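# Mount scaffold bracket on red-marked ring hole

## Task

Set the scaffold bracket onto the post's ring at the hole marked in red. Slide it all the way onto the ring so its tube sticks out radially, straight away from the post, and drive its wedge down through that same hole until it stops. At the end everything must stay in place on its own, with no help from the robot.

## Robot and tools

Robot and frame. There is one arm with six rotary joints, listed in this fixed column order: waist, shoulder, elbow, wrist pitch, wrist yaw, wrist roll. It carries a two-finger gripper. The scene frame has its origin on the table surface directly under the arm's base. +z is up, +x points forward, and +y is to the left when facing along +x. The base itself may sit slightly tilted. The gripper's fingers extend along its own +x axis and close along its own y axis. The reported end_effector_position is the point midway between the finger pads, which is 3 to 4 cm short of the fingertips. That reading can be inaccurate, especially when the arm is stretched far out.

execute_actions. Its arguments are "actions", a list holding zero items or exactly one, and an optional "pictures" boolean. An empty list moves nothing and returns the current state along with camera images. Images otherwise come only when "pictures": true is passed. A refused call sends nothing to the robot.

A motion item is {"rows": [...], "steps": n}. "steps" runs from 5 to 15 and defaults to 15. Each step lasts 1/30 s. There can be 1 to 15 rows, and each row covers one step. If there are fewer rows than steps, the final row is repeated.

Each row is a single list of 7 numbers, each in [-1, 1].
- Numbers 1 to 6 are scaled joint offsets, in the column order above. They are not absolute angles. A value of 1.0 equals 0.9615 rad for the waist, shoulder and elbow, 1.713 rad for wrist pitch, 1.767 rad for wrist yaw and 1.728 rad for wrist roll.
- Every row's offset is counted from the joint angles in the latest result that listed them. It is not counted from the previous row. Two cases differ: before any result in the scene has shown joint angles, and for later calls inside one reply, the offset is counted from the pose the arm has when that action begins.
- An all-zero row is not a pause. It sends the arm back to those reference angles.
- Number 7 is the absolute gripper opening. +1 is fully open, a 0.088 m gap between the pads. The empty fingers touch at about -0.80, and values down to -1 close them no further. Going from fully open to shut takes at least about 0.5 s.

A wait item is {"steps": n} with no rows, where n is at most 300. It issues no new command. It returns once n steps have passed since the previous result.

Joint ranges in rad, as stated:
- waist -3.054 to 3.054
- shoulder 0.000 to 3.142
- elbow 0.000 to 2.356
- wrist pitch -1.571 to 1.571
- wrist yaw -1.571 to 1.571
- wrist roll -3.142 to 3.142

A call is refused if it asks any joint to go more than 0.010 rad outward beyond its end. Each real end may sit up to 0.010 rad either side of the stated value. A joint asked to go beyond its real end, and further out than it currently is, gets clipped to that end. The result then reports "joint sent to its limit", possibly about an earlier action that was still running. If that line is missing, it does not prove there is room left.

Motion behaviour. Each step, the target sent to a joint can lead its measured angle by at most 0.211 rad for the waist, shoulder and elbow, 0.213 for wrist pitch, 0.267 for yaw and 0.228 for roll. All targets are also scaled back if they would move the gripper more than 70 mm from where it is measured. Large offsets therefore take several calls. Friction can leave a joint short of its target, particularly at long reach, and tiny turns may not happen at all. Check the reported angles after every move.

The simulation keeps running while the next call is being written. Each action's result is captured 5 steps before that action ends, and those last steps run afterwards. Between calls the arm continues toward the last row sent until it nearly stops moving or a step is HELD.

Reading results. The state line gives gripper position (m), orientation quaternion (wxyz), and linear (m/s) and angular (rad/s) velocities. Joint positions and Joint velocities list the six joints (rad, rad/s), then the pad gap (m, m/s). grip_measured is the current finger opening on the same scale as number 7. To keep hold of a part, command an opening clearly below grip_measured; the further below, the tighter the squeeze. The gripper readings may carry a constant error of about 1 mm. Each finger pad pushes with at most about 34 N, and closing fast can push harder, sometimes until the fingers spring open.

Joint torques follow the six-joint order. They include offsets and noise, are never zero, and friction can hide or imitate a load. Other lines to watch for:
- "joint command not followed": the clearance check altered or blocked targets. The post and mounting block count as part of the arm for this check.
- HELD: on that step, all or part of the row was not sent.
- TORQUE FAULT: a joint reached its load limit, so the arm halts for 10 s and drops the rest of the call. Load limits in N m: waist 16.8, shoulder 20.8, elbow 20.8, wrist pitch 5.49, wrist yaw 5.47, wrist roll 5.13. Weight in the gripper counts toward them.
- MOTOR HOT: a motor is at 50 °C or above. At 95 °C an OVER-TEMPERATURE FAULT holds the arm still. If the motors have not cooled 30 to 60 s later, power is cut and the arm falls limp. Avoid holding loads for long.

Other tools.
- zoom_image {"camera": one of "cam_high", "cam_low", "cam_wrist", "region": [x0, y0, x1, y1]} enlarges part of that camera's latest 504x504 image. Pixel coordinates start at the top-left, and the region can be at most 504 by 504.
- show_instructions {} displays the reference pages for the scene.
- finished_scene {"scene": n} ends the current scene, whose number is n, and reports whether the goal was met. It cannot be undone.

Typical order: look, locate the red-marked hole and the bracket, grasp the bracket, carry it over the ring, seat it with the tube pointing radially outward, press the wedge down through the hole, release, back away, look again, then finish.

Cautions. Do not knock or drop anything off the table. Avoid dropping parts, slamming into things and shoving hard. Brief outside tugs on the held part, or pushes on loose parts, may happen, so re-check the scene before releasing.

Each tool is called after "Call:" by a JSON object that holds its "op" and its "data", one argument or row to a line.

Reference images:

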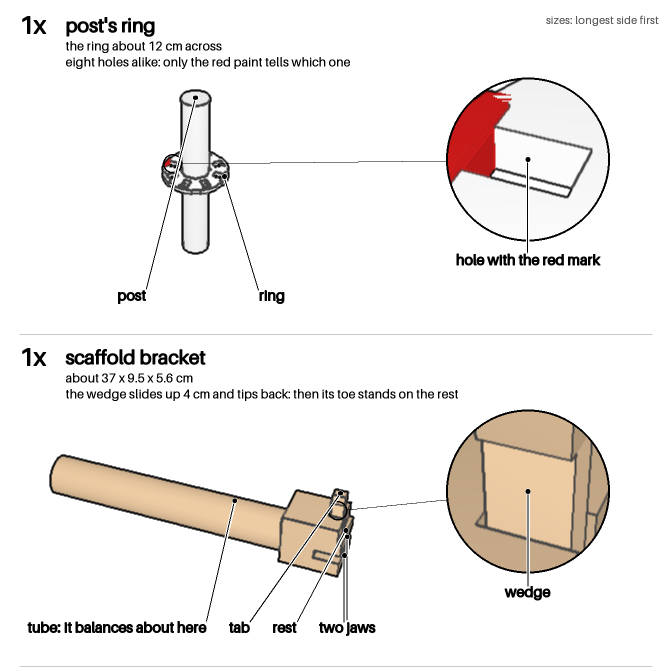

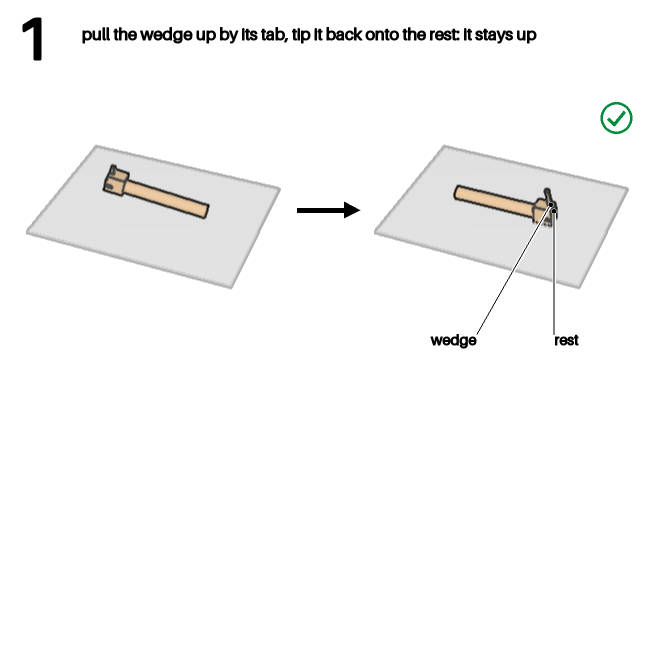

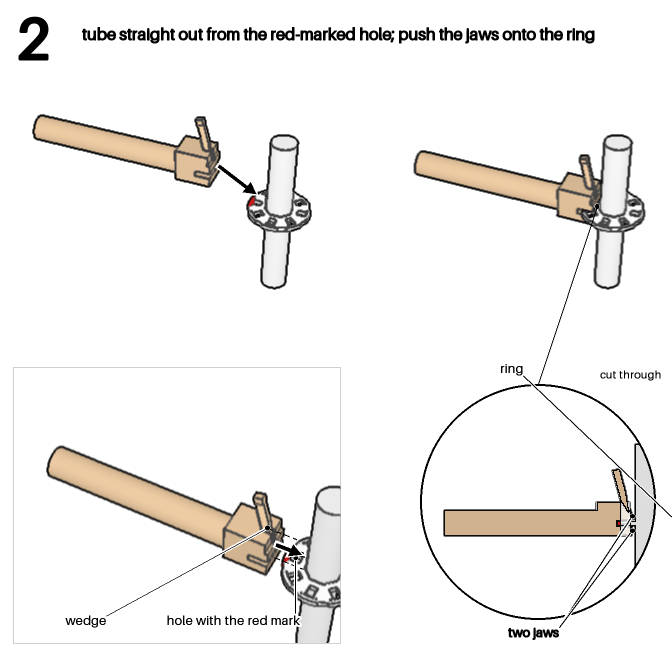

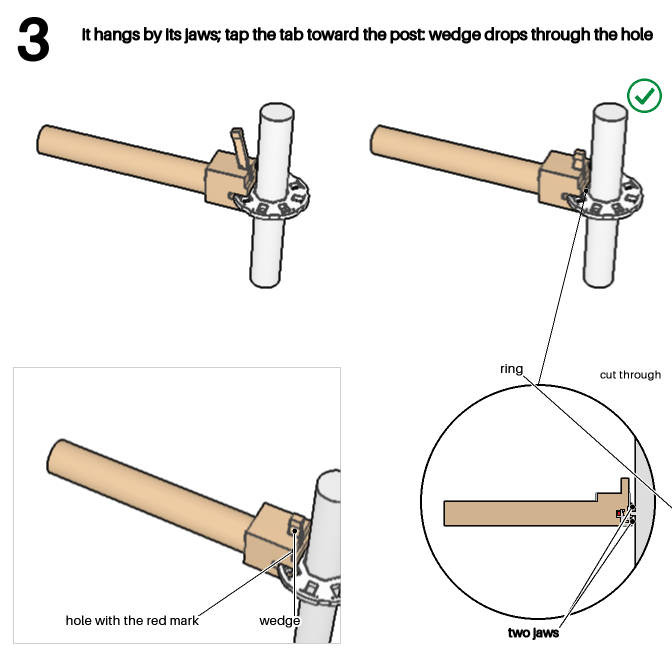

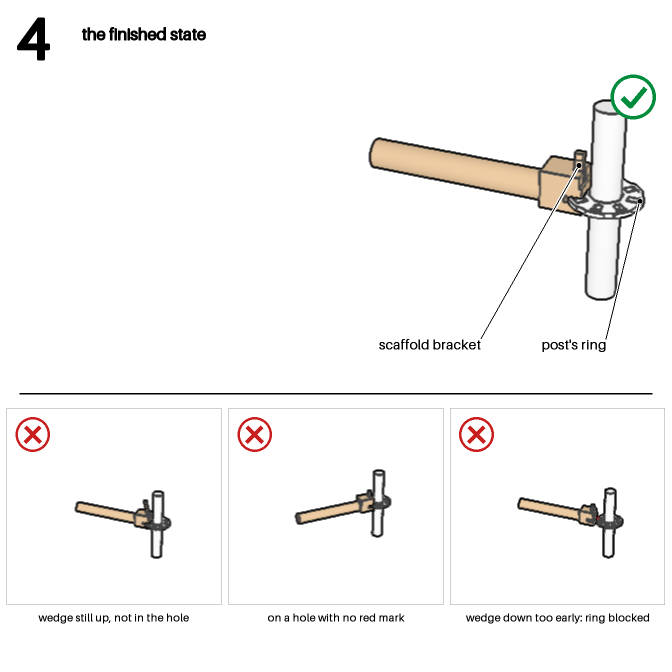

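## Session

Call:
{"op": "execute_actions", "data": {
  "actions": []
}}

Scene clock: 0.00 s of 4500.00 s.
end_effector_position=(+0.0975, -0.2268, +0.1591) grip_measured=+0.847 end_effector_quat_wxyz=(+0.065, +0.654, -0.103, -0.746) end_effector_velocity=(+0.002, +0.002, +0.000) end_effector_angular_velocity=(+0.015, -0.015, +0.007)
Joint positions: [-0.989  1.374  0.977 -1.05   0.254  2.173  0.081]
Joint velocities: [-0.002 -0.002  0.002 -0.007 -0.022 -0.007  0.   ]
Joint torques (N m, as the arm reports them, + toward a larger angle): no reading
Heat: hottest elbow 23 °C (+0.0 °C/min).

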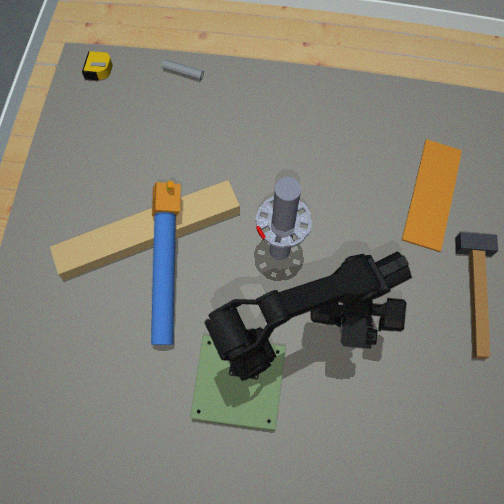

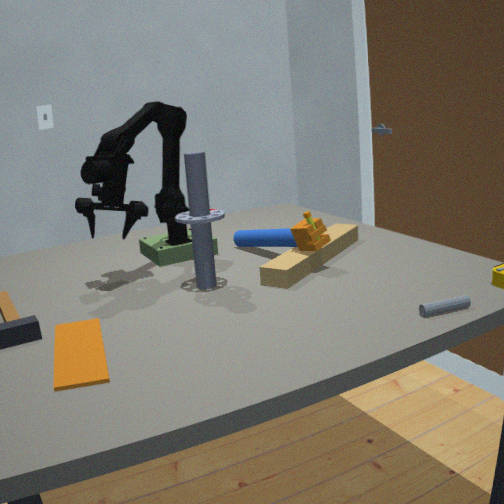

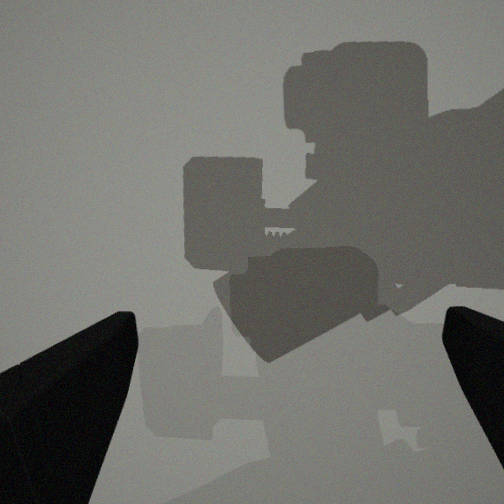

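Call:
{"op": "execute_actions", "data": {
  "actions": [
    {"rows": [[0,-0.3,0,0,-0.144,-0.922,1],[0,-0.3,0,0,-0.144,-0.922,1],[0,-0.3,0,0,-0.144,-0.922,1],[0,-0.3,0,0,-0.144,-0.922,1],[0,-0.3,0,0,-0.144,-0.922,1],[0.3,-0.3,0,0,-0.144,-0.922,1],[1,-0.3,0,0,-0.144,-0.922,1]]}
  ]
}}

Call:
{"op": "execute_actions", "data": {
  "actions": [
    {"rows": [[1,0,0,0,0,-0.5,1]]}
  ]
}}

Scene clock: 4.20 s of 4500.00 s.
end_effector_position=(+0.1696, -0.1640, +0.2196) grip_measured=+1.000 end_effector_quat_wxyz=(+0.407, +0.694, +0.139, -0.577) end_effector_velocity=(+0.285, +0.308, +0.004) end_effector_angular_velocity=(-0.485, +0.451, +3.418)
Joint positions: [-0.735  1.096  0.985 -1.048  0.012  1.573  0.088]
Joint velocities: [ 1.712 -0.007 -0.002 -0.022 -0.095 -1.824  0.   ]
Joint torques (N m, as the arm reports them, + toward a larger angle): [ 0.25 -4.18  4.54  1.11 -0.19 -0.08]
Heat: hottest elbow 23 °C (+0.0 °C/min).
Steps of this call (steps 1 to 90: nothing new was sent; then 0.87 s passed at rest; steps 91 to 100: the first 10 steps of this action). Readings (joint positions):
91: [-0.991 1.347 0.976 -1.046 0.207 2.123]
92: [-0.992 1.308 0.969 -1.047 0.139 2.060]
94: [-0.989 1.202 0.970 -1.052 0.072 1.939]
98: [-0.851 1.099 0.985 -1.048 0.023 1.695]
100: the state above

Scene clock: 14.57 s of 4500.00 s.
end_effector_position=(+0.2080, -0.1141, +0.2276) grip_measured=+1.000 end_effector_quat_wxyz=(+0.644, +0.506, +0.320, -0.477) end_effector_velocity=(+0.001, +0.002, -0.002) end_effector_angular_velocity=(+0.015, -0.008, +0.014)
Joint positions: [-0.389  1.085  0.994 -1.043  0.14   1.15   0.088]
Joint velocities: [-0.002 -0.002 -0.007  0.007 -0.022 -0.007  0.   ]
Joint torques (N m, as the arm reports them, + toward a larger angle): [ 0.29 -3.1   5.09  1.49  0.2   0.03]
Heat: hottest elbow 25 °C (+8.2 °C/min).
TORQUE FAULT: the external load on joint 5 (wrist yaw) reached its load limit, and the arm stopped for 10 seconds. The arm's remaining commands of this call were not run. The arm holds where it stopped, with its grip as last carried out, and accepts commands again: back off and push less far. The arm stops again, at the same cost, whenever a joint's load reaches its limit.
Kept back: nothing.
The stop began at step 11 of this call (marked STOPPED below). From that step on the arm followed nothing that you had sent. 10 steps, steps kept back included, did not run and will not run. Nothing is kept back now, and the robot has no last target.
Steps of this call (steps 1 to 5: the last 5 steps of your previous action; steps 6 to 10: the first 5 steps of this action, its rows measured from where the robot was after step 5; steps 11 to 311: the stop). Readings (joint positions):
5: [-0.453 1.094 0.985 -1.048 0.005 1.268]
6: [-0.400 1.093 0.985 -1.048 0.017 1.226]
7: [-0.386 1.091 0.986 -1.047 0.076 1.222]
9: [-0.385 1.087 0.990 -1.043 0.130 1.177]
11: [-0.395 1.085 0.994 -1.041 0.134 1.130] STOPPED
13: [-0.400 1.085 0.994 -1.042 0.122 1.126]
311: the state above

Call:
{"op": "execute_actions", "data": {
  "actions": []
}}

Scene clock: 14.60 s of 4500.00 s.
end_effector_position=(+0.2080, -0.1141, +0.2276) grip_measured=+1.000 end_effector_quat_wxyz=(+0.644, +0.506, +0.320, -0.477) end_effector_velocity=(-0.001, +0.003, -0.001) end_effector_angular_velocity=(+0.019, +0.001, +0.014)
Joint positions: [-0.389  1.085  0.994 -1.043  0.14   1.15   0.088]
Joint velocities: [-0.002 -0.002 -0.002 -0.007 -0.022 -0.007  0.   ]
Joint torques (N m, as the arm reports them, + toward a larger angle): [ 0.28 -3.06  5.09  1.49  0.23  0.04]
Heat: hottest elbow 25 °C (+8.2 °C/min).
Kept back: nothing.
Steps of this call (step 1: nothing new was sent). Readings (joint positions):
1: the state above

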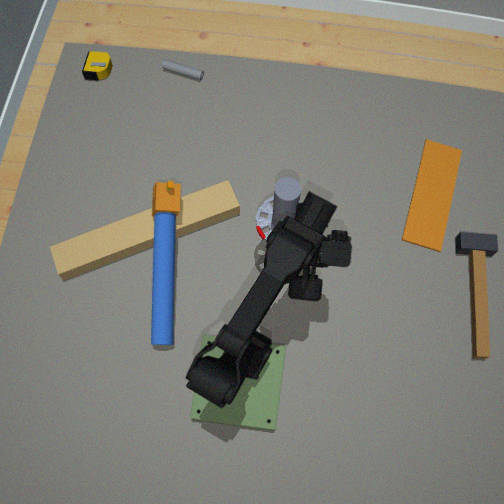

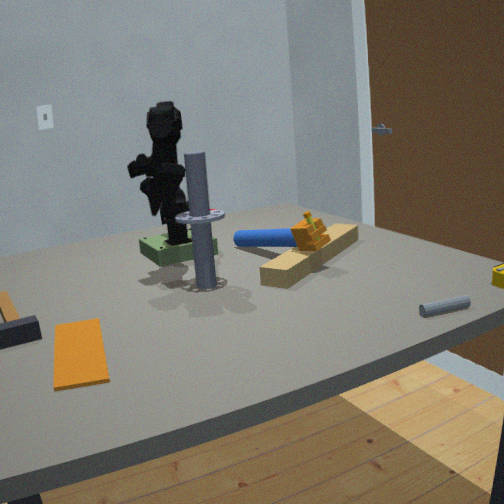

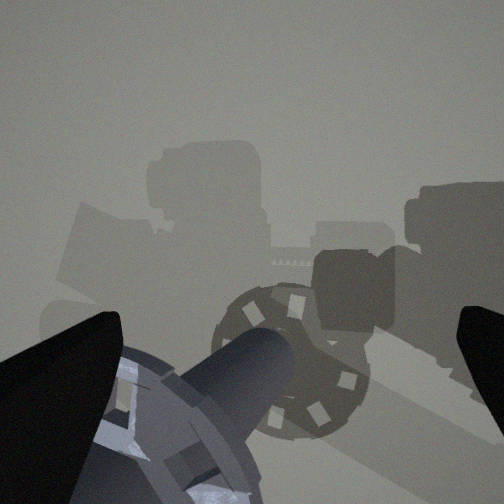

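Call:
{"op": "execute_actions", "data": {
  "actions": [
    {"rows": [[-0.3,0,0,0,-0.08,0,1],[-0.3,0,0,0,-0.08,0,1],[-0.3,0,0,0,-0.08,0,1],[-0.3,0,0,0,-0.08,0,1],[-0.3,0,0,0,-0.08,0,1],[-0.3,0,0,0,-0.08,0,1],[-0.3,-0.4,0,-0.27,-0.08,0,1]]}
  ]
}}

Call:
{"op": "execute_actions", "data": {
  "actions": [
    {"rows": [[0,0,0,0,0,0,1]],"steps":10}
  ]
}}

Call:
{"op": "execute_actions", "data": {
  "actions": [
    {"steps":15}
  ]
}}

Scene clock: 15.33 s of 4500.00 s.
end_effector_position=(+0.1377, -0.1163, +0.2395) grip_measured=+1.000 end_effector_quat_wxyz=(+0.560, +0.584, +0.282, -0.516) end_effector_velocity=(-0.353, +0.274, +0.188) end_effector_angular_velocity=(-0.230, -0.375, -0.067)
Joint positions: [-0.665  0.906  0.99  -1.254  0.009  1.149  0.088]
Joint velocities: [-0.095 -1.834  0.061 -1.458 -0.066 -0.007  0.   ]
Joint torques (N m, as the arm reports them, + toward a larger angle): [-0.16 -1.16  5.06  0.85 -0.22 -0.02]
Heat: hottest elbow 25 °C (+7.8 °C/min).
Steps of this call (steps 1 to 12: nothing new was sent; steps 13 to 22: the first 10 steps of this action). Readings (joint positions):
13: [-0.414 1.085 0.994 -1.043 0.104 1.150]
14: [-0.469 1.085 0.994 -1.042 0.074 1.150]
16: [-0.577 1.085 0.994 -1.042 0.046 1.150]
20: [-0.656 1.023 0.992 -1.133 0.014 1.149]
22: the state above

Scene clock: 15.67 s of 4500.00 s.
end_effector_position=(+0.0927, -0.0802, +0.2492) grip_measured=+1.000 end_effector_quat_wxyz=(+0.555, +0.586, +0.284, -0.517) end_effector_velocity=(-0.001, +0.002, -0.002) end_effector_angular_velocity=(+0.011, +0.007, +0.007)
Joint positions: [-0.673  0.719  0.998 -1.458  0.004  1.149  0.088]
Joint velocities: [-0.002  0.002 -0.002 -0.007 -0.007 -0.007  0.   ]
Joint torques (N m, as the arm reports them, + toward a larger angle): [ 0.01  0.04  4.58  1.35 -0.05 -0.03]
Heat: hottest elbow 25 °C (+7.7 °C/min).
Steps of this call (steps 1 to 5: the last 5 steps of your previous action; steps 6 to 10: the first 5 steps of this action, its rows measured from where the robot was after step 5). Readings (joint positions):
5: [-0.672 0.719 0.998 -1.456 0.004 1.149]
6: [-0.673 0.716 0.998 -1.462 0.004 1.149]
7: [-0.673 0.716 0.998 -1.461 0.004 1.149]
9: [-0.673 0.719 0.998 -1.458 0.004 1.149]
10: the state above

Scene clock: 16.17 s of 4500.00 s.
end_effector_position=(+0.0927, -0.0802, +0.2492) grip_measured=+1.000 end_effector_quat_wxyz=(+0.555, +0.586, +0.284, -0.517) end_effector_velocity=(-0.003, +0.000, -0.003) end_effector_angular_velocity=(+0.000, +0.016, +0.002)
Joint positions: [-0.673  0.719  0.998 -1.458  0.004  1.149  0.088]
Joint velocities: [-0.002 -0.002 -0.007 -0.007  0.007 -0.007  0.   ]
Joint torques (N m, as the arm reports them, + toward a larger angle): [ 0.   -0.18  4.69  1.38 -0.05 -0.04]
Heat: hottest elbow 25 °C (+7.4 °C/min).
Kept back: nothing.
Steps of this call (steps 1 to 5: the last 5 steps of your previous action; steps 6 to 15: the robot went on to your last target). Readings (joint positions):
1: [-0.673 0.719 0.998 -1.458 0.004 1.149]
2: [-0.673 0.719 0.998 -1.458 0.004 1.149]
4: [-0.673 0.719 0.998 -1.458 0.004 1.149]
8: [-0.673 0.719 0.998 -1.458 0.004 1.149]
15: the state above
The arm was judged still, so your last target was given up. Only a new action makes it travel on or press farther. Fingers that are still opening or closing keep moving.

Call:
{"op": "execute_actions", "data": {
  "actions": [
    {"rows": [[1,0,0,0,0,-0.33,1]]}
  ]
}}

Call:
{"op": "execute_actions", "data": {
  "actions": [
    {"steps":10}
  ]
}}

Scene clock: 16.63 s of 4500.00 s.
end_effector_position=(+0.1199, -0.0200, +0.2498) grip_measured=+1.000 end_effector_quat_wxyz=(+0.777, +0.300, +0.503, -0.231) end_effector_velocity=(+0.028, +0.209, -0.001) end_effector_angular_velocity=(-0.247, +0.048, +2.254)
Joint positions: [-0.128  0.719  0.998 -1.458  0.007  0.638  0.088]
Joint velocities: [ 1.692 -0.002 -0.002 -0.022 -0.007 -0.608  0.   ]
Joint torques (N m, as the arm reports them, + toward a larger angle): [ 0.32 -0.09  4.6   1.29 -0.19 -0.09]
Heat: hottest elbow 25 °C (+7.2 °C/min).
Steps of this call (steps 1 to 4: nothing new was sent; steps 5 to 14: the first 10 steps of this action). Readings (joint positions):
5: [-0.643 0.719 0.998 -1.458 0.011 1.103]
6: [-0.583 0.719 0.998 -1.458 0.009 1.039]
8: [-0.468 0.719 0.998 -1.458 0.007 0.916]
12: [-0.242 0.719 0.998 -1.458 0.007 0.691]
14: the state above

Scene clock: 16.97 s of 4500.00 s.
end_effector_position=(+0.1177, +0.0286, +0.2500) grip_measured=+1.000 end_effector_quat_wxyz=(+0.813, +0.173, +0.552, -0.060) end_effector_velocity=(-0.005, +0.026, +0.000) end_effector_angular_velocity=(-0.022, -0.013, +0.258)
Joint positions: [ 0.264  0.719  0.998 -1.458  0.005  0.583  0.088]
Joint velocities: [ 0.227 -0.002 -0.002  0.007  0.007 -0.037  0.   ]
Joint torques (N m, as the arm reports them, + toward a larger angle): [ 0.26 -0.13  4.7   1.3  -0.09 -0.09]
Heat: hottest elbow 25 °C (+7.1 °C/min).
Kept back: nothing.
Steps of this call (steps 1 to 5: the last 5 steps of your previous action; steps 6 to 10: the robot went on to your last target). Readings (joint positions):
1: [-0.072 0.719 0.998 -1.458 0.007 0.621]
2: [-0.016 0.719 0.998 -1.458 0.007 0.610]
4: [0.097 0.719 0.998 -1.458 0.007 0.596]
8: [0.242 0.719 0.998 -1.458 0.004 0.584]
10: the state above

Call:
{"op": "execute_actions", "data": {
  "actions": [
    {"rows": [[0.36,0.8,0.345,0.228,0,0,1]]}
  ]
}}

Call:
{"op": "execute_actions", "data": {
  "actions": [
    {"rows": [[0,0.36,0,0,0,0,1]]}
  ]
}}

Call:
{"op": "execute_actions", "data": {
  "actions": []
}}

Scene clock: 17.50 s of 4500.00 s.
end_effector_position=(+0.2250, +0.1415, +0.3221) grip_measured=+1.000 end_effector_quat_wxyz=(+0.863, +0.129, +0.475, +0.115) end_effector_velocity=(+0.258, +0.271, -0.181) end_effector_angular_velocity=(-0.388, +0.631, +0.347)
Joint positions: [ 0.58   1.13   1.31  -1.103  0.006  0.582  0.088]
Joint velocities: [ 0.33   1.556  0.413  0.403 -0.022 -0.007  0.   ]
Joint torques (N m, as the arm reports them, + toward a larger angle): [-0.06 -1.09  3.58  1.11 -0.13  0.  ]
Heat: hottest elbow 26 °C (+10.3 °C/min).
Steps of this call (steps 1 to 6: the robot went on to your last target; steps 7 to 16: the first 10 steps of this action). Readings (joint positions):
7: [0.305 0.739 1.014 -1.454 0.008 0.582]
8: [0.347 0.771 1.047 -1.412 0.009 0.582]
10: [0.426 0.855 1.129 -1.310 0.009 0.582]
14: [0.547 1.028 1.267 -1.152 0.008 0.582]
16: the state above

Scene clock: 18.00 s of 4500.00 s.
end_effector_position=(+0.2733, +0.1808, +0.1556) grip_measured=+1.000 end_effector_quat_wxyz=(+0.737, +0.015, +0.675, +0.018) end_effector_velocity=(-0.000, +0.002, -0.003) end_effector_angular_velocity=(+0.003, +0.005, +0.025)
Joint positions: [ 0.604  1.73   1.319 -1.073  0.007  0.582  0.088]
Joint velocities: [ 0.002  0.007 -0.002  0.007 -0.007 -0.022  0.   ]
Joint torques (N m, as the arm reports them, + toward a larger angle): [-0.21 -7.77  5.29  0.67 -0.04 -0.01]
Heat: hottest elbow 26 °C (+10.0 °C/min).
Steps of this call (steps 1 to 5: the last 5 steps of your previous action; steps 6 to 15: the first 10 steps of this action, its rows measured from where the robot was after step 5). Readings (joint positions):
5: [0.603 1.391 1.325 -1.074 0.006 0.582]
6: [0.604 1.444 1.325 -1.075 0.007 0.582]
7: [0.604 1.494 1.325 -1.073 0.007 0.582]
9: [0.604 1.595 1.327 -1.073 0.007 0.582]
13: [0.604 1.720 1.319 -1.073 0.007 0.582]
15: the state above

Scene clock: 18.17 s of 4500.00 s.
end_effector_position=(+0.2737, +0.1811, +0.1561) grip_measured=+1.000 end_effector_quat_wxyz=(+0.738, +0.015, +0.675, +0.018) end_effector_velocity=(-0.003, +0.000, -0.000) end_effector_angular_velocity=(+0.003, +0.010, -0.004)
Joint positions: [ 0.604  1.73   1.32  -1.073  0.007  0.582  0.088]
Joint velocities: [ 0.002 -0.002 -0.002 -0.007 -0.007  0.007  0.   ]
Joint torques (N m, as the arm reports them, + toward a larger angle): [-0.16 -6.99  5.14  0.65 -0.03 -0.01]
Heat: hottest elbow 26 °C (+9.9 °C/min).
Kept back: nothing.
Steps of this call (steps 1 to 5: the last 5 steps of your previous action). Readings (joint positions):
1: [0.604 1.730 1.319 -1.073 0.007 0.582]
2: [0.604 1.730 1.320 -1.073 0.007 0.582]
4: [0.604 1.730 1.320 -1.073 0.007 0.582]
5: the state above

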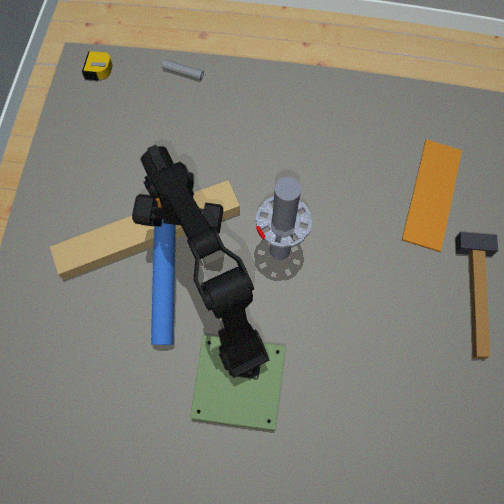

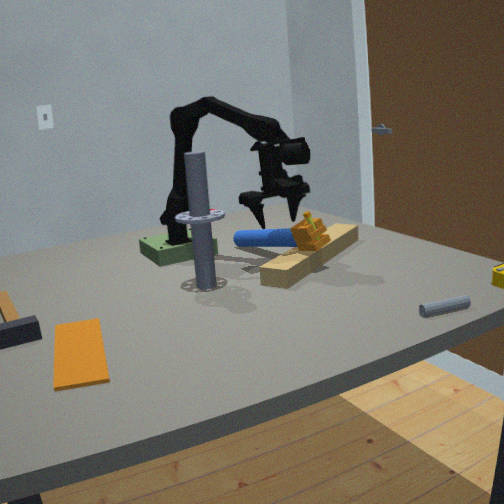

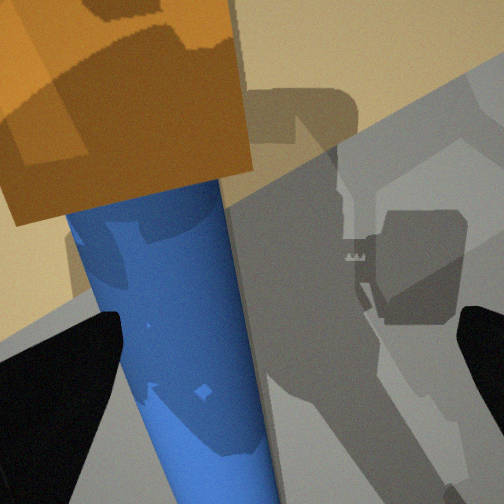

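Call:
{"op": "execute_actions", "data": {
  "actions": [
    {"rows": [[0.099,0.139,-0.066,0.064,0,0.015,1]]}
  ]
}}

Call:
{"op": "execute_actions", "data": {
  "actions": []
}}

Scene clock: 19.67 s of 4500.00 s.
end_effector_position=(+0.2567, +0.2072, +0.1004) grip_measured=+1.000 end_effector_quat_wxyz=(+0.712, -0.028, +0.701, +0.026) end_effector_velocity=(+0.014, +0.014, +0.000) end_effector_angular_velocity=(+0.066, -0.069, -0.004)
Joint positions: [ 0.699  1.861  1.257 -0.971  0.008  0.605  0.088]
Joint velocities: [ 0.002 -0.002 -0.002  0.095 -0.007  0.007  0.   ]
Joint torques (N m, as the arm reports them, + toward a larger angle): [-0.19 -8.2   4.34  0.7  -0.07  0.07]
Heat: hottest elbow 26 °C (+9.2 °C/min).
Steps of this call (steps 1 to 15: the robot went on to your last target; steps 16 to 35: nothing new was sent; steps 36 to 45: the first 10 steps of this action). Readings (joint positions):
36: [0.609 1.744 1.315 -1.060 0.010 0.588]
37: [0.626 1.759 1.310 -1.025 0.011 0.593]
39: [0.666 1.807 1.298 -0.989 0.009 0.598]
43: [0.699 1.859 1.259 -0.978 0.007 0.604]
45: the state above

Scene clock: 19.83 s of 4500.00 s.
end_effector_position=(+0.2574, +0.2078, +0.1003) grip_measured=+1.000 end_effector_quat_wxyz=(+0.713, -0.027, +0.700, +0.026) end_effector_velocity=(-0.004, -0.003, +0.000) end_effector_angular_velocity=(-0.008, +0.022, +0.005)
Joint positions: [ 0.699  1.861  1.257 -0.967  0.008  0.606  0.088]
Joint velocities: [-0.002 -0.002 -0.002 -0.022 -0.007 -0.007  0.   ]
Joint torques (N m, as the arm reports them, + toward a larger angle): [-0.12 -8.09  4.28  0.69 -0.06  0.05]
Heat: hottest elbow 26 °C (+9.1 °C/min).
Kept back: nothing.
Steps of this call (steps 1 to 5: the last 5 steps of your previous action). Readings (joint positions):
1: [0.699 1.861 1.257 -0.968 0.008 0.605]
2: [0.699 1.861 1.257 -0.967 0.008 0.605]
4: [0.699 1.861 1.257 -0.967 0.008 0.606]
5: the state above

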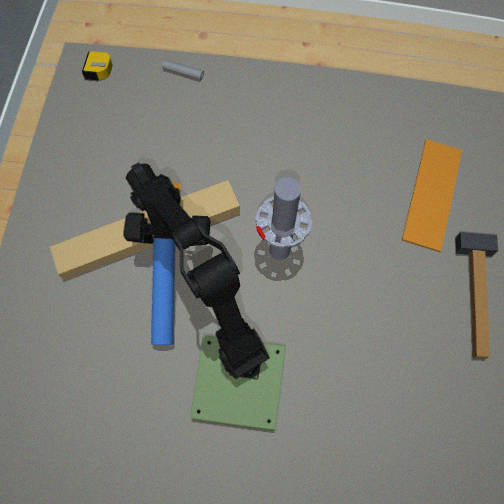

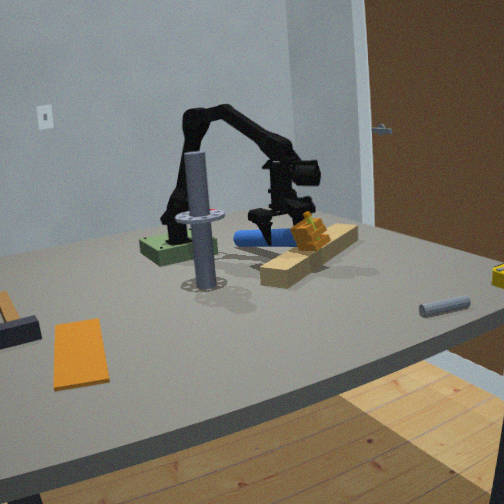

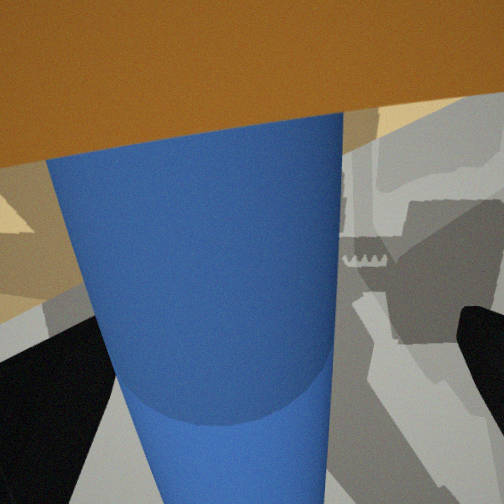

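Call:
{"op": "execute_actions", "data": {
  "actions": [
    {"rows": [[0.047,0,0,0,0,-0.055,1],[0.047,0,0,0,0,-0.055,1],[0.047,0,0,0,0,-0.055,1],[0.047,0,0,0,0,-0.055,1],[0.047,0,0,0,0,-0.055,1],[0.047,0.029,-0.058,0.049,0,-0.055,1]]}
  ]
}}

Call:
{"op": "execute_actions", "data": {
  "actions": []
}}

Scene clock: 21.17 s of 4500.00 s.
end_effector_position=(+0.2499, +0.2203, +0.0884) grip_measured=+1.000 end_effector_quat_wxyz=(+0.714, -0.071, +0.692, +0.076) end_effector_velocity=(-0.028, -0.025, -0.078) end_effector_angular_velocity=(-0.108, +0.130, +0.063)
Joint positions: [ 0.743  1.873  1.222 -0.903  0.008  0.517  0.088]
Joint velocities: [-0.002  0.11  -0.183  0.125 -0.007 -0.066  0.   ]
Joint torques (N m, as the arm reports them, + toward a larger angle): [ 0.   -7.5   3.89  0.84 -0.05 -0.09]
Heat: hottest elbow 26 °C (+8.5 °C/min).
Steps of this call (steps 1 to 15: the robot went on to your last target; steps 16 to 30: nothing new was sent; steps 31 to 40: the first 10 steps of this action). Readings (joint positions):
31: [0.701 1.861 1.257 -0.966 0.007 0.588]
32: [0.709 1.861 1.257 -0.966 0.007 0.567]
34: [0.727 1.861 1.257 -0.966 0.007 0.540]
38: [0.743 1.865 1.235 -0.915 0.007 0.520]
40: the state above

Scene clock: 21.33 s of 4500.00 s.
end_effector_position=(+0.2502, +0.2208, +0.0858) grip_measured=+1.000 end_effector_quat_wxyz=(+0.715, -0.072, +0.691, +0.079) end_effector_velocity=(+0.007, +0.008, +0.001) end_effector_angular_velocity=(+0.050, -0.024, +0.001)
Joint positions: [ 0.743  1.876  1.214 -0.888  0.008  0.513  0.088]
Joint velocities: [-0.007 -0.002 -0.002  0.051 -0.022 -0.007  0.   ]
Joint torques (N m, as the arm reports them, + toward a larger angle): [ 0.05 -6.81  3.25  0.72 -0.04 -0.08]
Heat: hottest elbow 26 °C (+8.4 °C/min).
Kept back: nothing.
Steps of this call (steps 1 to 5: the last 5 steps of your previous action). Readings (joint positions):
1: [0.743 1.875 1.217 -0.897 0.008 0.515]
2: [0.743 1.876 1.216 -0.893 0.008 0.514]
4: [0.743 1.876 1.214 -0.890 0.008 0.514]
5: the state above

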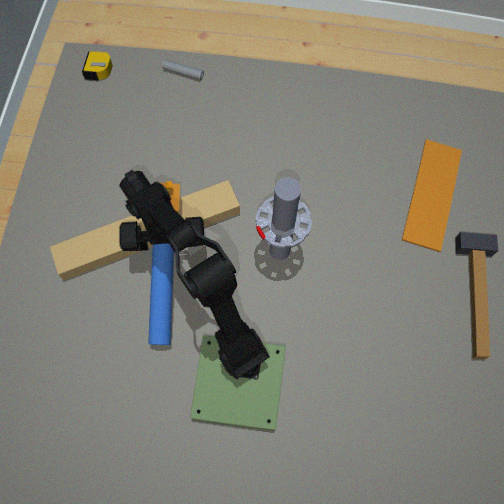

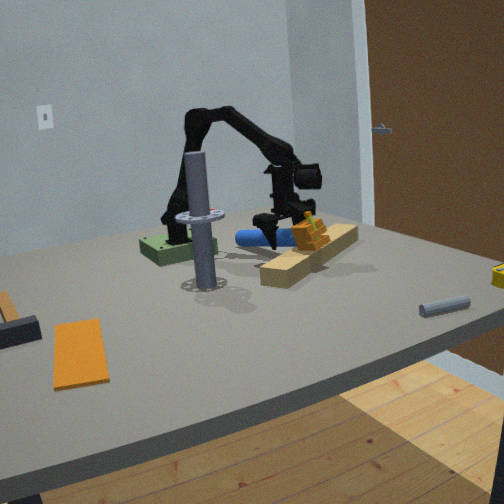

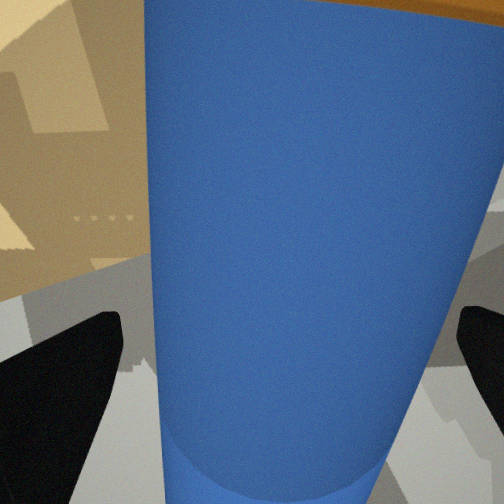

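Call:
{"op": "execute_actions", "data": {
  "actions": [
    {"rows": [[0,0.025,-0.028,0.02,0,0,1]]}
  ]
}}

Call:
{"op": "execute_actions", "data": {
  "actions": [
    {"rows": [[0,0,0,0,0,0,0.5],[0,0,0,0,0,0,0.3],[0,0,0,0,0,0,0.1],[0,0,0,0,0,0,-0.1],[0,0,0,0,0,0,-0.3],[0,0,0,0,0,0,-0.5],[0,0,0,0,0,0,-0.7]]}
  ]
}}

Call:
{"op": "execute_actions", "data": {
  "actions": []
}}

Scene clock: 22.17 s of 4500.00 s.
end_effector_position=(+0.2514, +0.2218, +0.0799) grip_measured=+1.000 end_effector_quat_wxyz=(+0.718, -0.070, +0.688, +0.080) end_effector_velocity=(-0.004, -0.003, -0.002) end_effector_angular_velocity=(-0.006, +0.018, +0.005)
Joint positions: [ 0.743  1.884  1.2   -0.857  0.008  0.513  0.088]
Joint velocities: [-0.002 -0.002 -0.012 -0.007 -0.007 -0.007  0.   ]
Joint torques (N m, as the arm reports them, + toward a larger angle): [-0.09 -6.53  3.12  0.76 -0.05 -0.02]
Heat: hottest elbow 26 °C (+8.1 °C/min).
Steps of this call (steps 1 to 15: the robot went on to your last target; steps 16 to 25: the first 10 steps of this action). Readings (joint positions):
16: [0.743 1.876 1.211 -0.879 0.008 0.513]
17: [0.743 1.877 1.208 -0.871 0.008 0.513]
19: [0.743 1.879 1.206 -0.861 0.008 0.513]
23: [0.743 1.883 1.201 -0.858 0.008 0.513]
25: the state above

Scene clock: 22.67 s of 4500.00 s.
end_effector_position=(+0.2501, +0.2233, +0.0796) grip_measured=+0.181 end_effector_quat_wxyz=(+0.717, -0.072, +0.689, +0.084) end_effector_velocity=(+0.001, +0.001, +0.000) end_effector_angular_velocity=(+0.010, -0.001, +0.005)
Joint positions: [ 0.747  1.884  1.199 -0.855  0.004  0.509  0.048]
Joint velocities: [-0.002 -0.002 -0.002  0.007 -0.007 -0.007  0.   ]
Joint torques (N m, as the arm reports them, + toward a larger angle): [-0.54 -8.39  4.25  0.58  0.11  0.09]
Heat: hottest elbow 26 °C (+7.9 °C/min).
Steps of this call (steps 1 to 5: the last 5 steps of your previous action; steps 6 to 15: the first 10 steps of this action, its rows measured from where the robot was after step 5). Readings (joint positions):
5: [0.743 1.884 1.199 -0.856 0.008 0.513]
6: [0.743 1.884 1.199 -0.856 0.008 0.513]
7: [0.743 1.884 1.199 -0.856 0.008 0.513]
9: [0.745 1.884 1.199 -0.855 0.001 0.514]
13: [0.747 1.884 1.199 -0.856 0.003 0.507]
15: the state above

Scene clock: 22.83 s of 4500.00 s.
end_effector_position=(+0.2501, +0.2233, +0.0796) grip_measured=+0.181 end_effector_quat_wxyz=(+0.717, -0.071, +0.689, +0.084) end_effector_velocity=(-0.004, -0.003, -0.000) end_effector_angular_velocity=(-0.009, +0.021, +0.005)
Joint positions: [ 0.747  1.884  1.199 -0.855  0.004  0.51   0.048]
Joint velocities: [-0.002 -0.002 -0.002 -0.022 -0.007 -0.007 -0.   ]
Joint torques (N m, as the arm reports them, + toward a larger angle): [-0.59 -8.45  4.28  0.57  0.13  0.1 ]
Heat: hottest elbow 26 °C (+7.9 °C/min).
Kept back: nothing.
Steps of this call (steps 1 to 5: the last 5 steps of your previous action). Readings (joint positions):
1: [0.747 1.884 1.199 -0.855 0.004 0.509]
2: [0.747 1.884 1.199 -0.855 0.004 0.509]
4: [0.747 1.884 1.199 -0.855 0.004 0.509]
5: the state above

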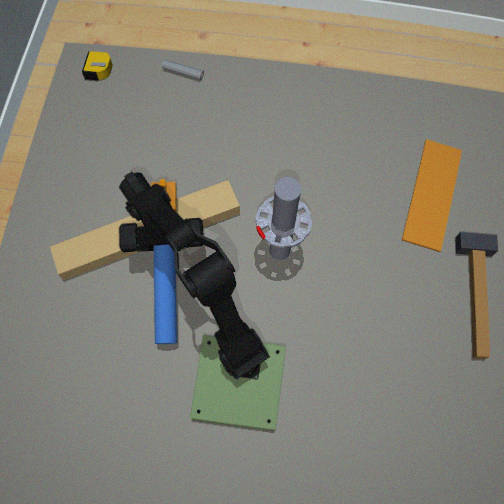

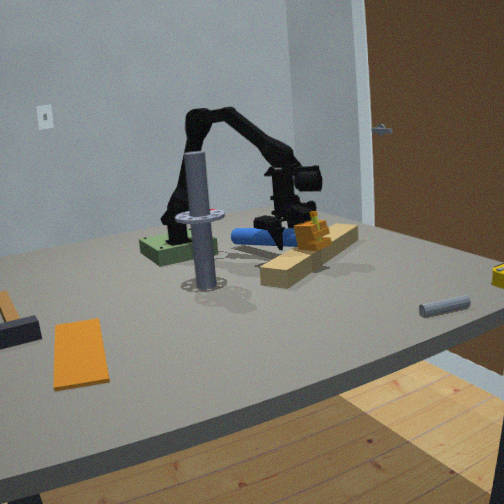

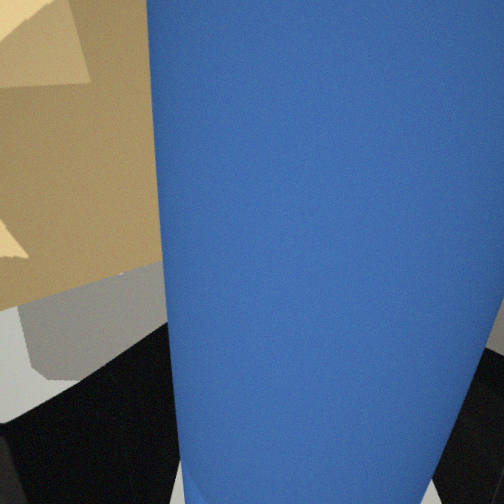

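Call:
{"op": "execute_actions", "data": {
  "actions": [
    {"rows": [[0,-0.04,0.08,-0.067,0,0,-0.7],[0,-0.08,0.16,-0.135,0,0,-0.7],[0,-0.12,0.24,-0.2,0,0,-0.7],[0,-0.16,0.32,-0.27,0,0,-0.7]]}
  ]
}}

Call:
{"op": "execute_actions", "data": {
  "actions": [
    {"steps":10}
  ]
}}

Call:
{"op": "execute_actions", "data": {
  "actions": []
}}

Scene clock: 23.47 s of 4500.00 s.
end_effector_position=(+0.2421, +0.2168, +0.1888) grip_measured=+0.181 end_effector_quat_wxyz=(+0.718, -0.070, +0.687, +0.085) end_effector_velocity=(-0.027, -0.030, +0.246) end_effector_angular_velocity=(+0.207, -0.264, +0.000)
Joint positions: [ 0.747  1.748  1.476 -1.262  0.004  0.51   0.048]
Joint velocities: [-0.007 -0.452  0.432 -0.549  0.022 -0.007 -0.   ]
Joint torques (N m, as the arm reports them, + toward a larger angle): [-0.1  -6.1   4.21  0.4  -0.03 -0.01]
Heat: hottest elbow 26 °C (+7.7 °C/min).
Steps of this call (steps 1 to 9: the robot went on to your last target; steps 10 to 19: the first 10 steps of this action). Readings (joint positions):
10: [0.747 1.882 1.209 -0.872 0.004 0.510]
11: [0.747 1.881 1.233 -0.925 0.004 0.510]
13: [0.747 1.863 1.290 -1.036 0.004 0.510]
17: [0.747 1.787 1.434 -1.206 0.004 0.510]
19: the state above

Scene clock: 23.80 s of 4500.00 s.
end_effector_position=(+0.2367, +0.2120, +0.1972) grip_measured=+0.181 end_effector_quat_wxyz=(+0.713, -0.074, +0.692, +0.081) end_effector_velocity=(-0.007, -0.006, -0.000) end_effector_angular_velocity=(-0.019, +0.032, +0.005)
Joint positions: [ 0.747  1.736  1.496 -1.313  0.004  0.51   0.048]
Joint velocities: [-0.002 -0.002 -0.002 -0.037 -0.007 -0.007 -0.   ]
Joint torques (N m, as the arm reports them, + toward a larger angle): [-0.12 -8.49  5.67  0.37 -0.05 -0.03]
Heat: hottest elbow 26 °C (+7.6 °C/min).
Kept back: nothing.
Steps of this call (steps 1 to 5: the last 5 steps of your previous action; steps 6 to 10: the robot went on to your last target). Readings (joint positions):
1: [0.747 1.737 1.488 -1.277 0.004 0.510]
2: [0.747 1.732 1.494 -1.287 0.004 0.510]
4: [0.747 1.731 1.496 -1.301 0.004 0.510]
8: [0.747 1.736 1.496 -1.312 0.004 0.510]
10: the state above

Scene clock: 23.80 s of 4500.00 s.
end_effector_position=(+0.2367, +0.2120, +0.1972) grip_measured=+0.181 end_effector_quat_wxyz=(+0.713, -0.074, +0.692, +0.081) end_effector_velocity=(-0.007, -0.006, -0.000) end_effector_angular_velocity=(-0.019, +0.032, +0.005)
Joint positions: [ 0.747  1.736  1.496 -1.313  0.004  0.51   0.048]
Joint velocities: [-0.002 -0.002 -0.002 -0.037 -0.007 -0.007 -0.   ]
Joint torques (N m, as the arm reports them, + toward a larger angle): [-0.12 -8.49  5.67  0.37 -0.05 -0.03]
Heat: hottest elbow 26 °C (+7.6 °C/min).
Kept back: nothing.

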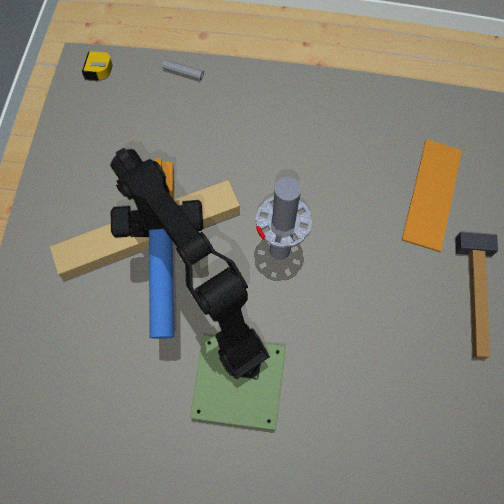

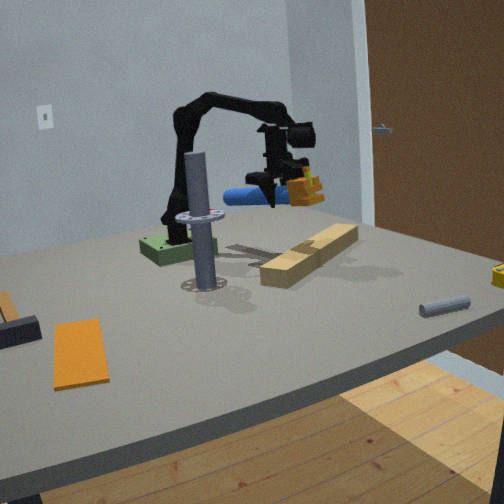

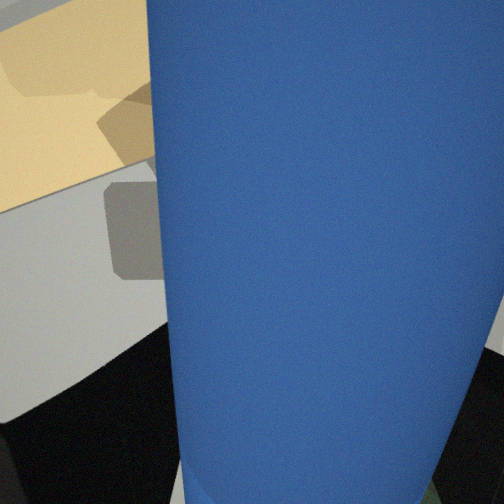

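Call:
{"op": "zoom_image", "data": {
  "camera": "cam_low",
  "region": [170, 120, 370, 300]
}}

Region (170, 120, 370, 300) of cam_low's 504x504 image, scaled by 2.520, with more detail than that image has; it fills the top 454 rows of this view, and the rest is white.

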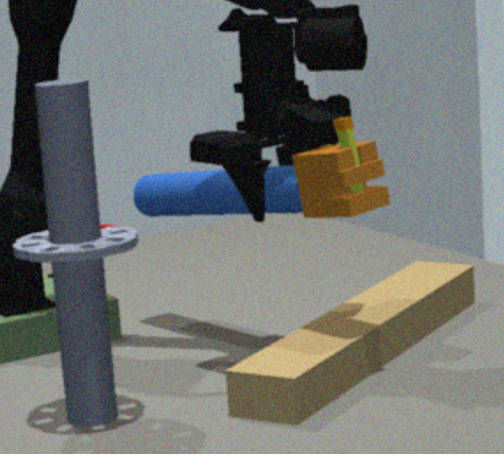

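Call:
{"op": "execute_actions", "data": {
  "actions": [
    {"rows": [[0,0,0,0,0,0.1,-0.7],[0,0,0,0,0,0.2,-0.7],[0,0,0,0,0,0.3,-0.7],[0,0,0,0,0,0.4,-0.7],[0,0,0,0,0,0.5,-0.7],[0,0,0,0,0,0.6,-0.7],[0,0,0,0,0,0.7,-0.7]]}
  ]
}}

Call:
{"op": "execute_actions", "data": {
  "actions": [
    {"steps":10}
  ]
}}

Call:
{"op": "execute_actions", "data": {
  "actions": []
}}

Call:
{"op": "zoom_image", "data": {
  "camera": "cam_low",
  "region": [170, 120, 370, 300]
}}

Scene clock: 25.63 s of 4500.00 s.
end_effector_position=(+0.2361, +0.2119, +0.1972) grip_measured=+0.176 end_effector_quat_wxyz=(+0.704, +0.133, +0.687, -0.121) end_effector_velocity=(-0.002, -0.001, +0.002) end_effector_angular_velocity=(+0.051, +0.030, -1.826)
Joint positions: [ 0.748  1.736  1.496 -1.315  0.003  1.092  0.048]
Joint velocities: [-0.002 -0.007 -0.002 -0.007 -0.007  1.824 -0.   ]
Joint torques (N m, as the arm reports them, + toward a larger angle): [-0.17 -7.75  4.6   0.7  -0.01  0.06]
Heat: hottest elbow 26 °C (+7.0 °C/min).
Steps of this call (steps 1 to 30: the robot went on to your last target; steps 31 to 45: nothing new was sent; steps 46 to 55: the first 10 steps of this action). Readings (joint positions):
46: [0.747 1.736 1.496 -1.315 0.003 0.541]
47: [0.748 1.736 1.496 -1.315 0.003 0.602]
49: [0.748 1.736 1.496 -1.315 0.003 0.726]
53: [0.748 1.736 1.496 -1.315 0.003 0.970]
55: the state above

Scene clock: 25.97 s of 4500.00 s.
end_effector_position=(+0.2361, +0.2119, +0.1971) grip_measured=+0.176 end_effector_quat_wxyz=(+0.641, +0.320, +0.628, -0.304) end_effector_velocity=(-0.003, -0.005, -0.001) end_effector_angular_velocity=(-0.005, +0.024, -0.728)
Joint positions: [ 0.748  1.737  1.496 -1.315  0.003  1.646  0.048]
Joint velocities: [-0.002  0.002 -0.002 -0.022  0.007  0.725 -0.   ]
Joint torques (N m, as the arm reports them, + toward a larger angle): [-0.17 -7.75  4.62  0.69  0.03  0.05]
Heat: hottest elbow 26 °C (+6.9 °C/min).
Kept back: nothing.
Steps of this call (steps 1 to 5: the last 5 steps of your previous action; steps 6 to 10: the robot went on to your last target). Readings (joint positions):
1: [0.748 1.736 1.496 -1.315 0.003 1.153]
2: [0.748 1.736 1.496 -1.315 0.003 1.214]
4: [0.748 1.736 1.496 -1.315 0.003 1.336]
8: [0.748 1.737 1.496 -1.315 0.003 1.575]
10: the state above

Scene clock: 25.97 s of 4500.00 s.
end_effector_position=(+0.2361, +0.2119, +0.1971) grip_measured=+0.176 end_effector_quat_wxyz=(+0.641, +0.320, +0.628, -0.304) end_effector_velocity=(-0.003, -0.005, -0.001) end_effector_angular_velocity=(-0.005, +0.024, -0.728)
Joint positions: [ 0.748  1.737  1.496 -1.315  0.003  1.646  0.048]
Joint velocities: [-0.002  0.002 -0.002 -0.022  0.007  0.725 -0.   ]
Joint torques (N m, as the arm reports them, + toward a larger angle): [-0.17 -7.75  4.62  0.69  0.03  0.05]
Heat: hottest elbow 26 °C (+6.9 °C/min).
Kept back: nothing.

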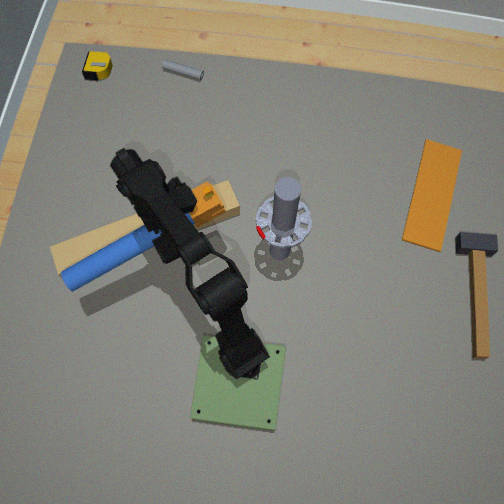

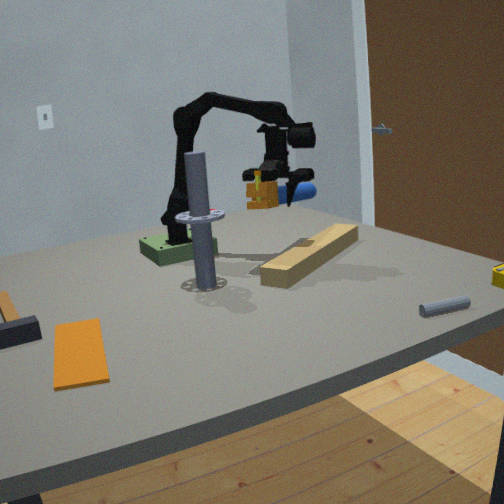

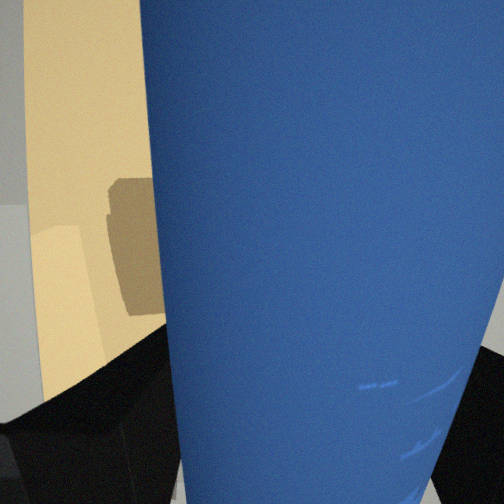

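Region (170, 120, 370, 300) of cam_low's 504x504 image, scaled by 2.520, with more detail than that image has; it fills the top 454 rows of this view, and the rest is white.

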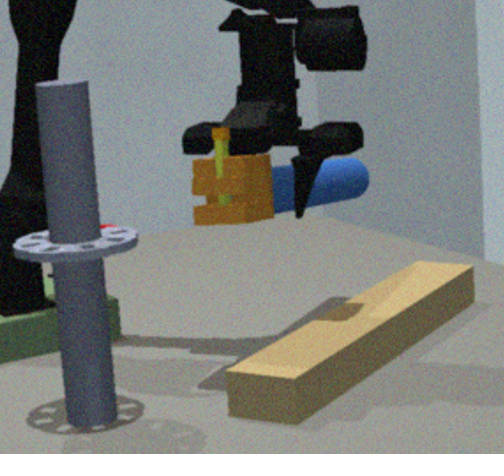

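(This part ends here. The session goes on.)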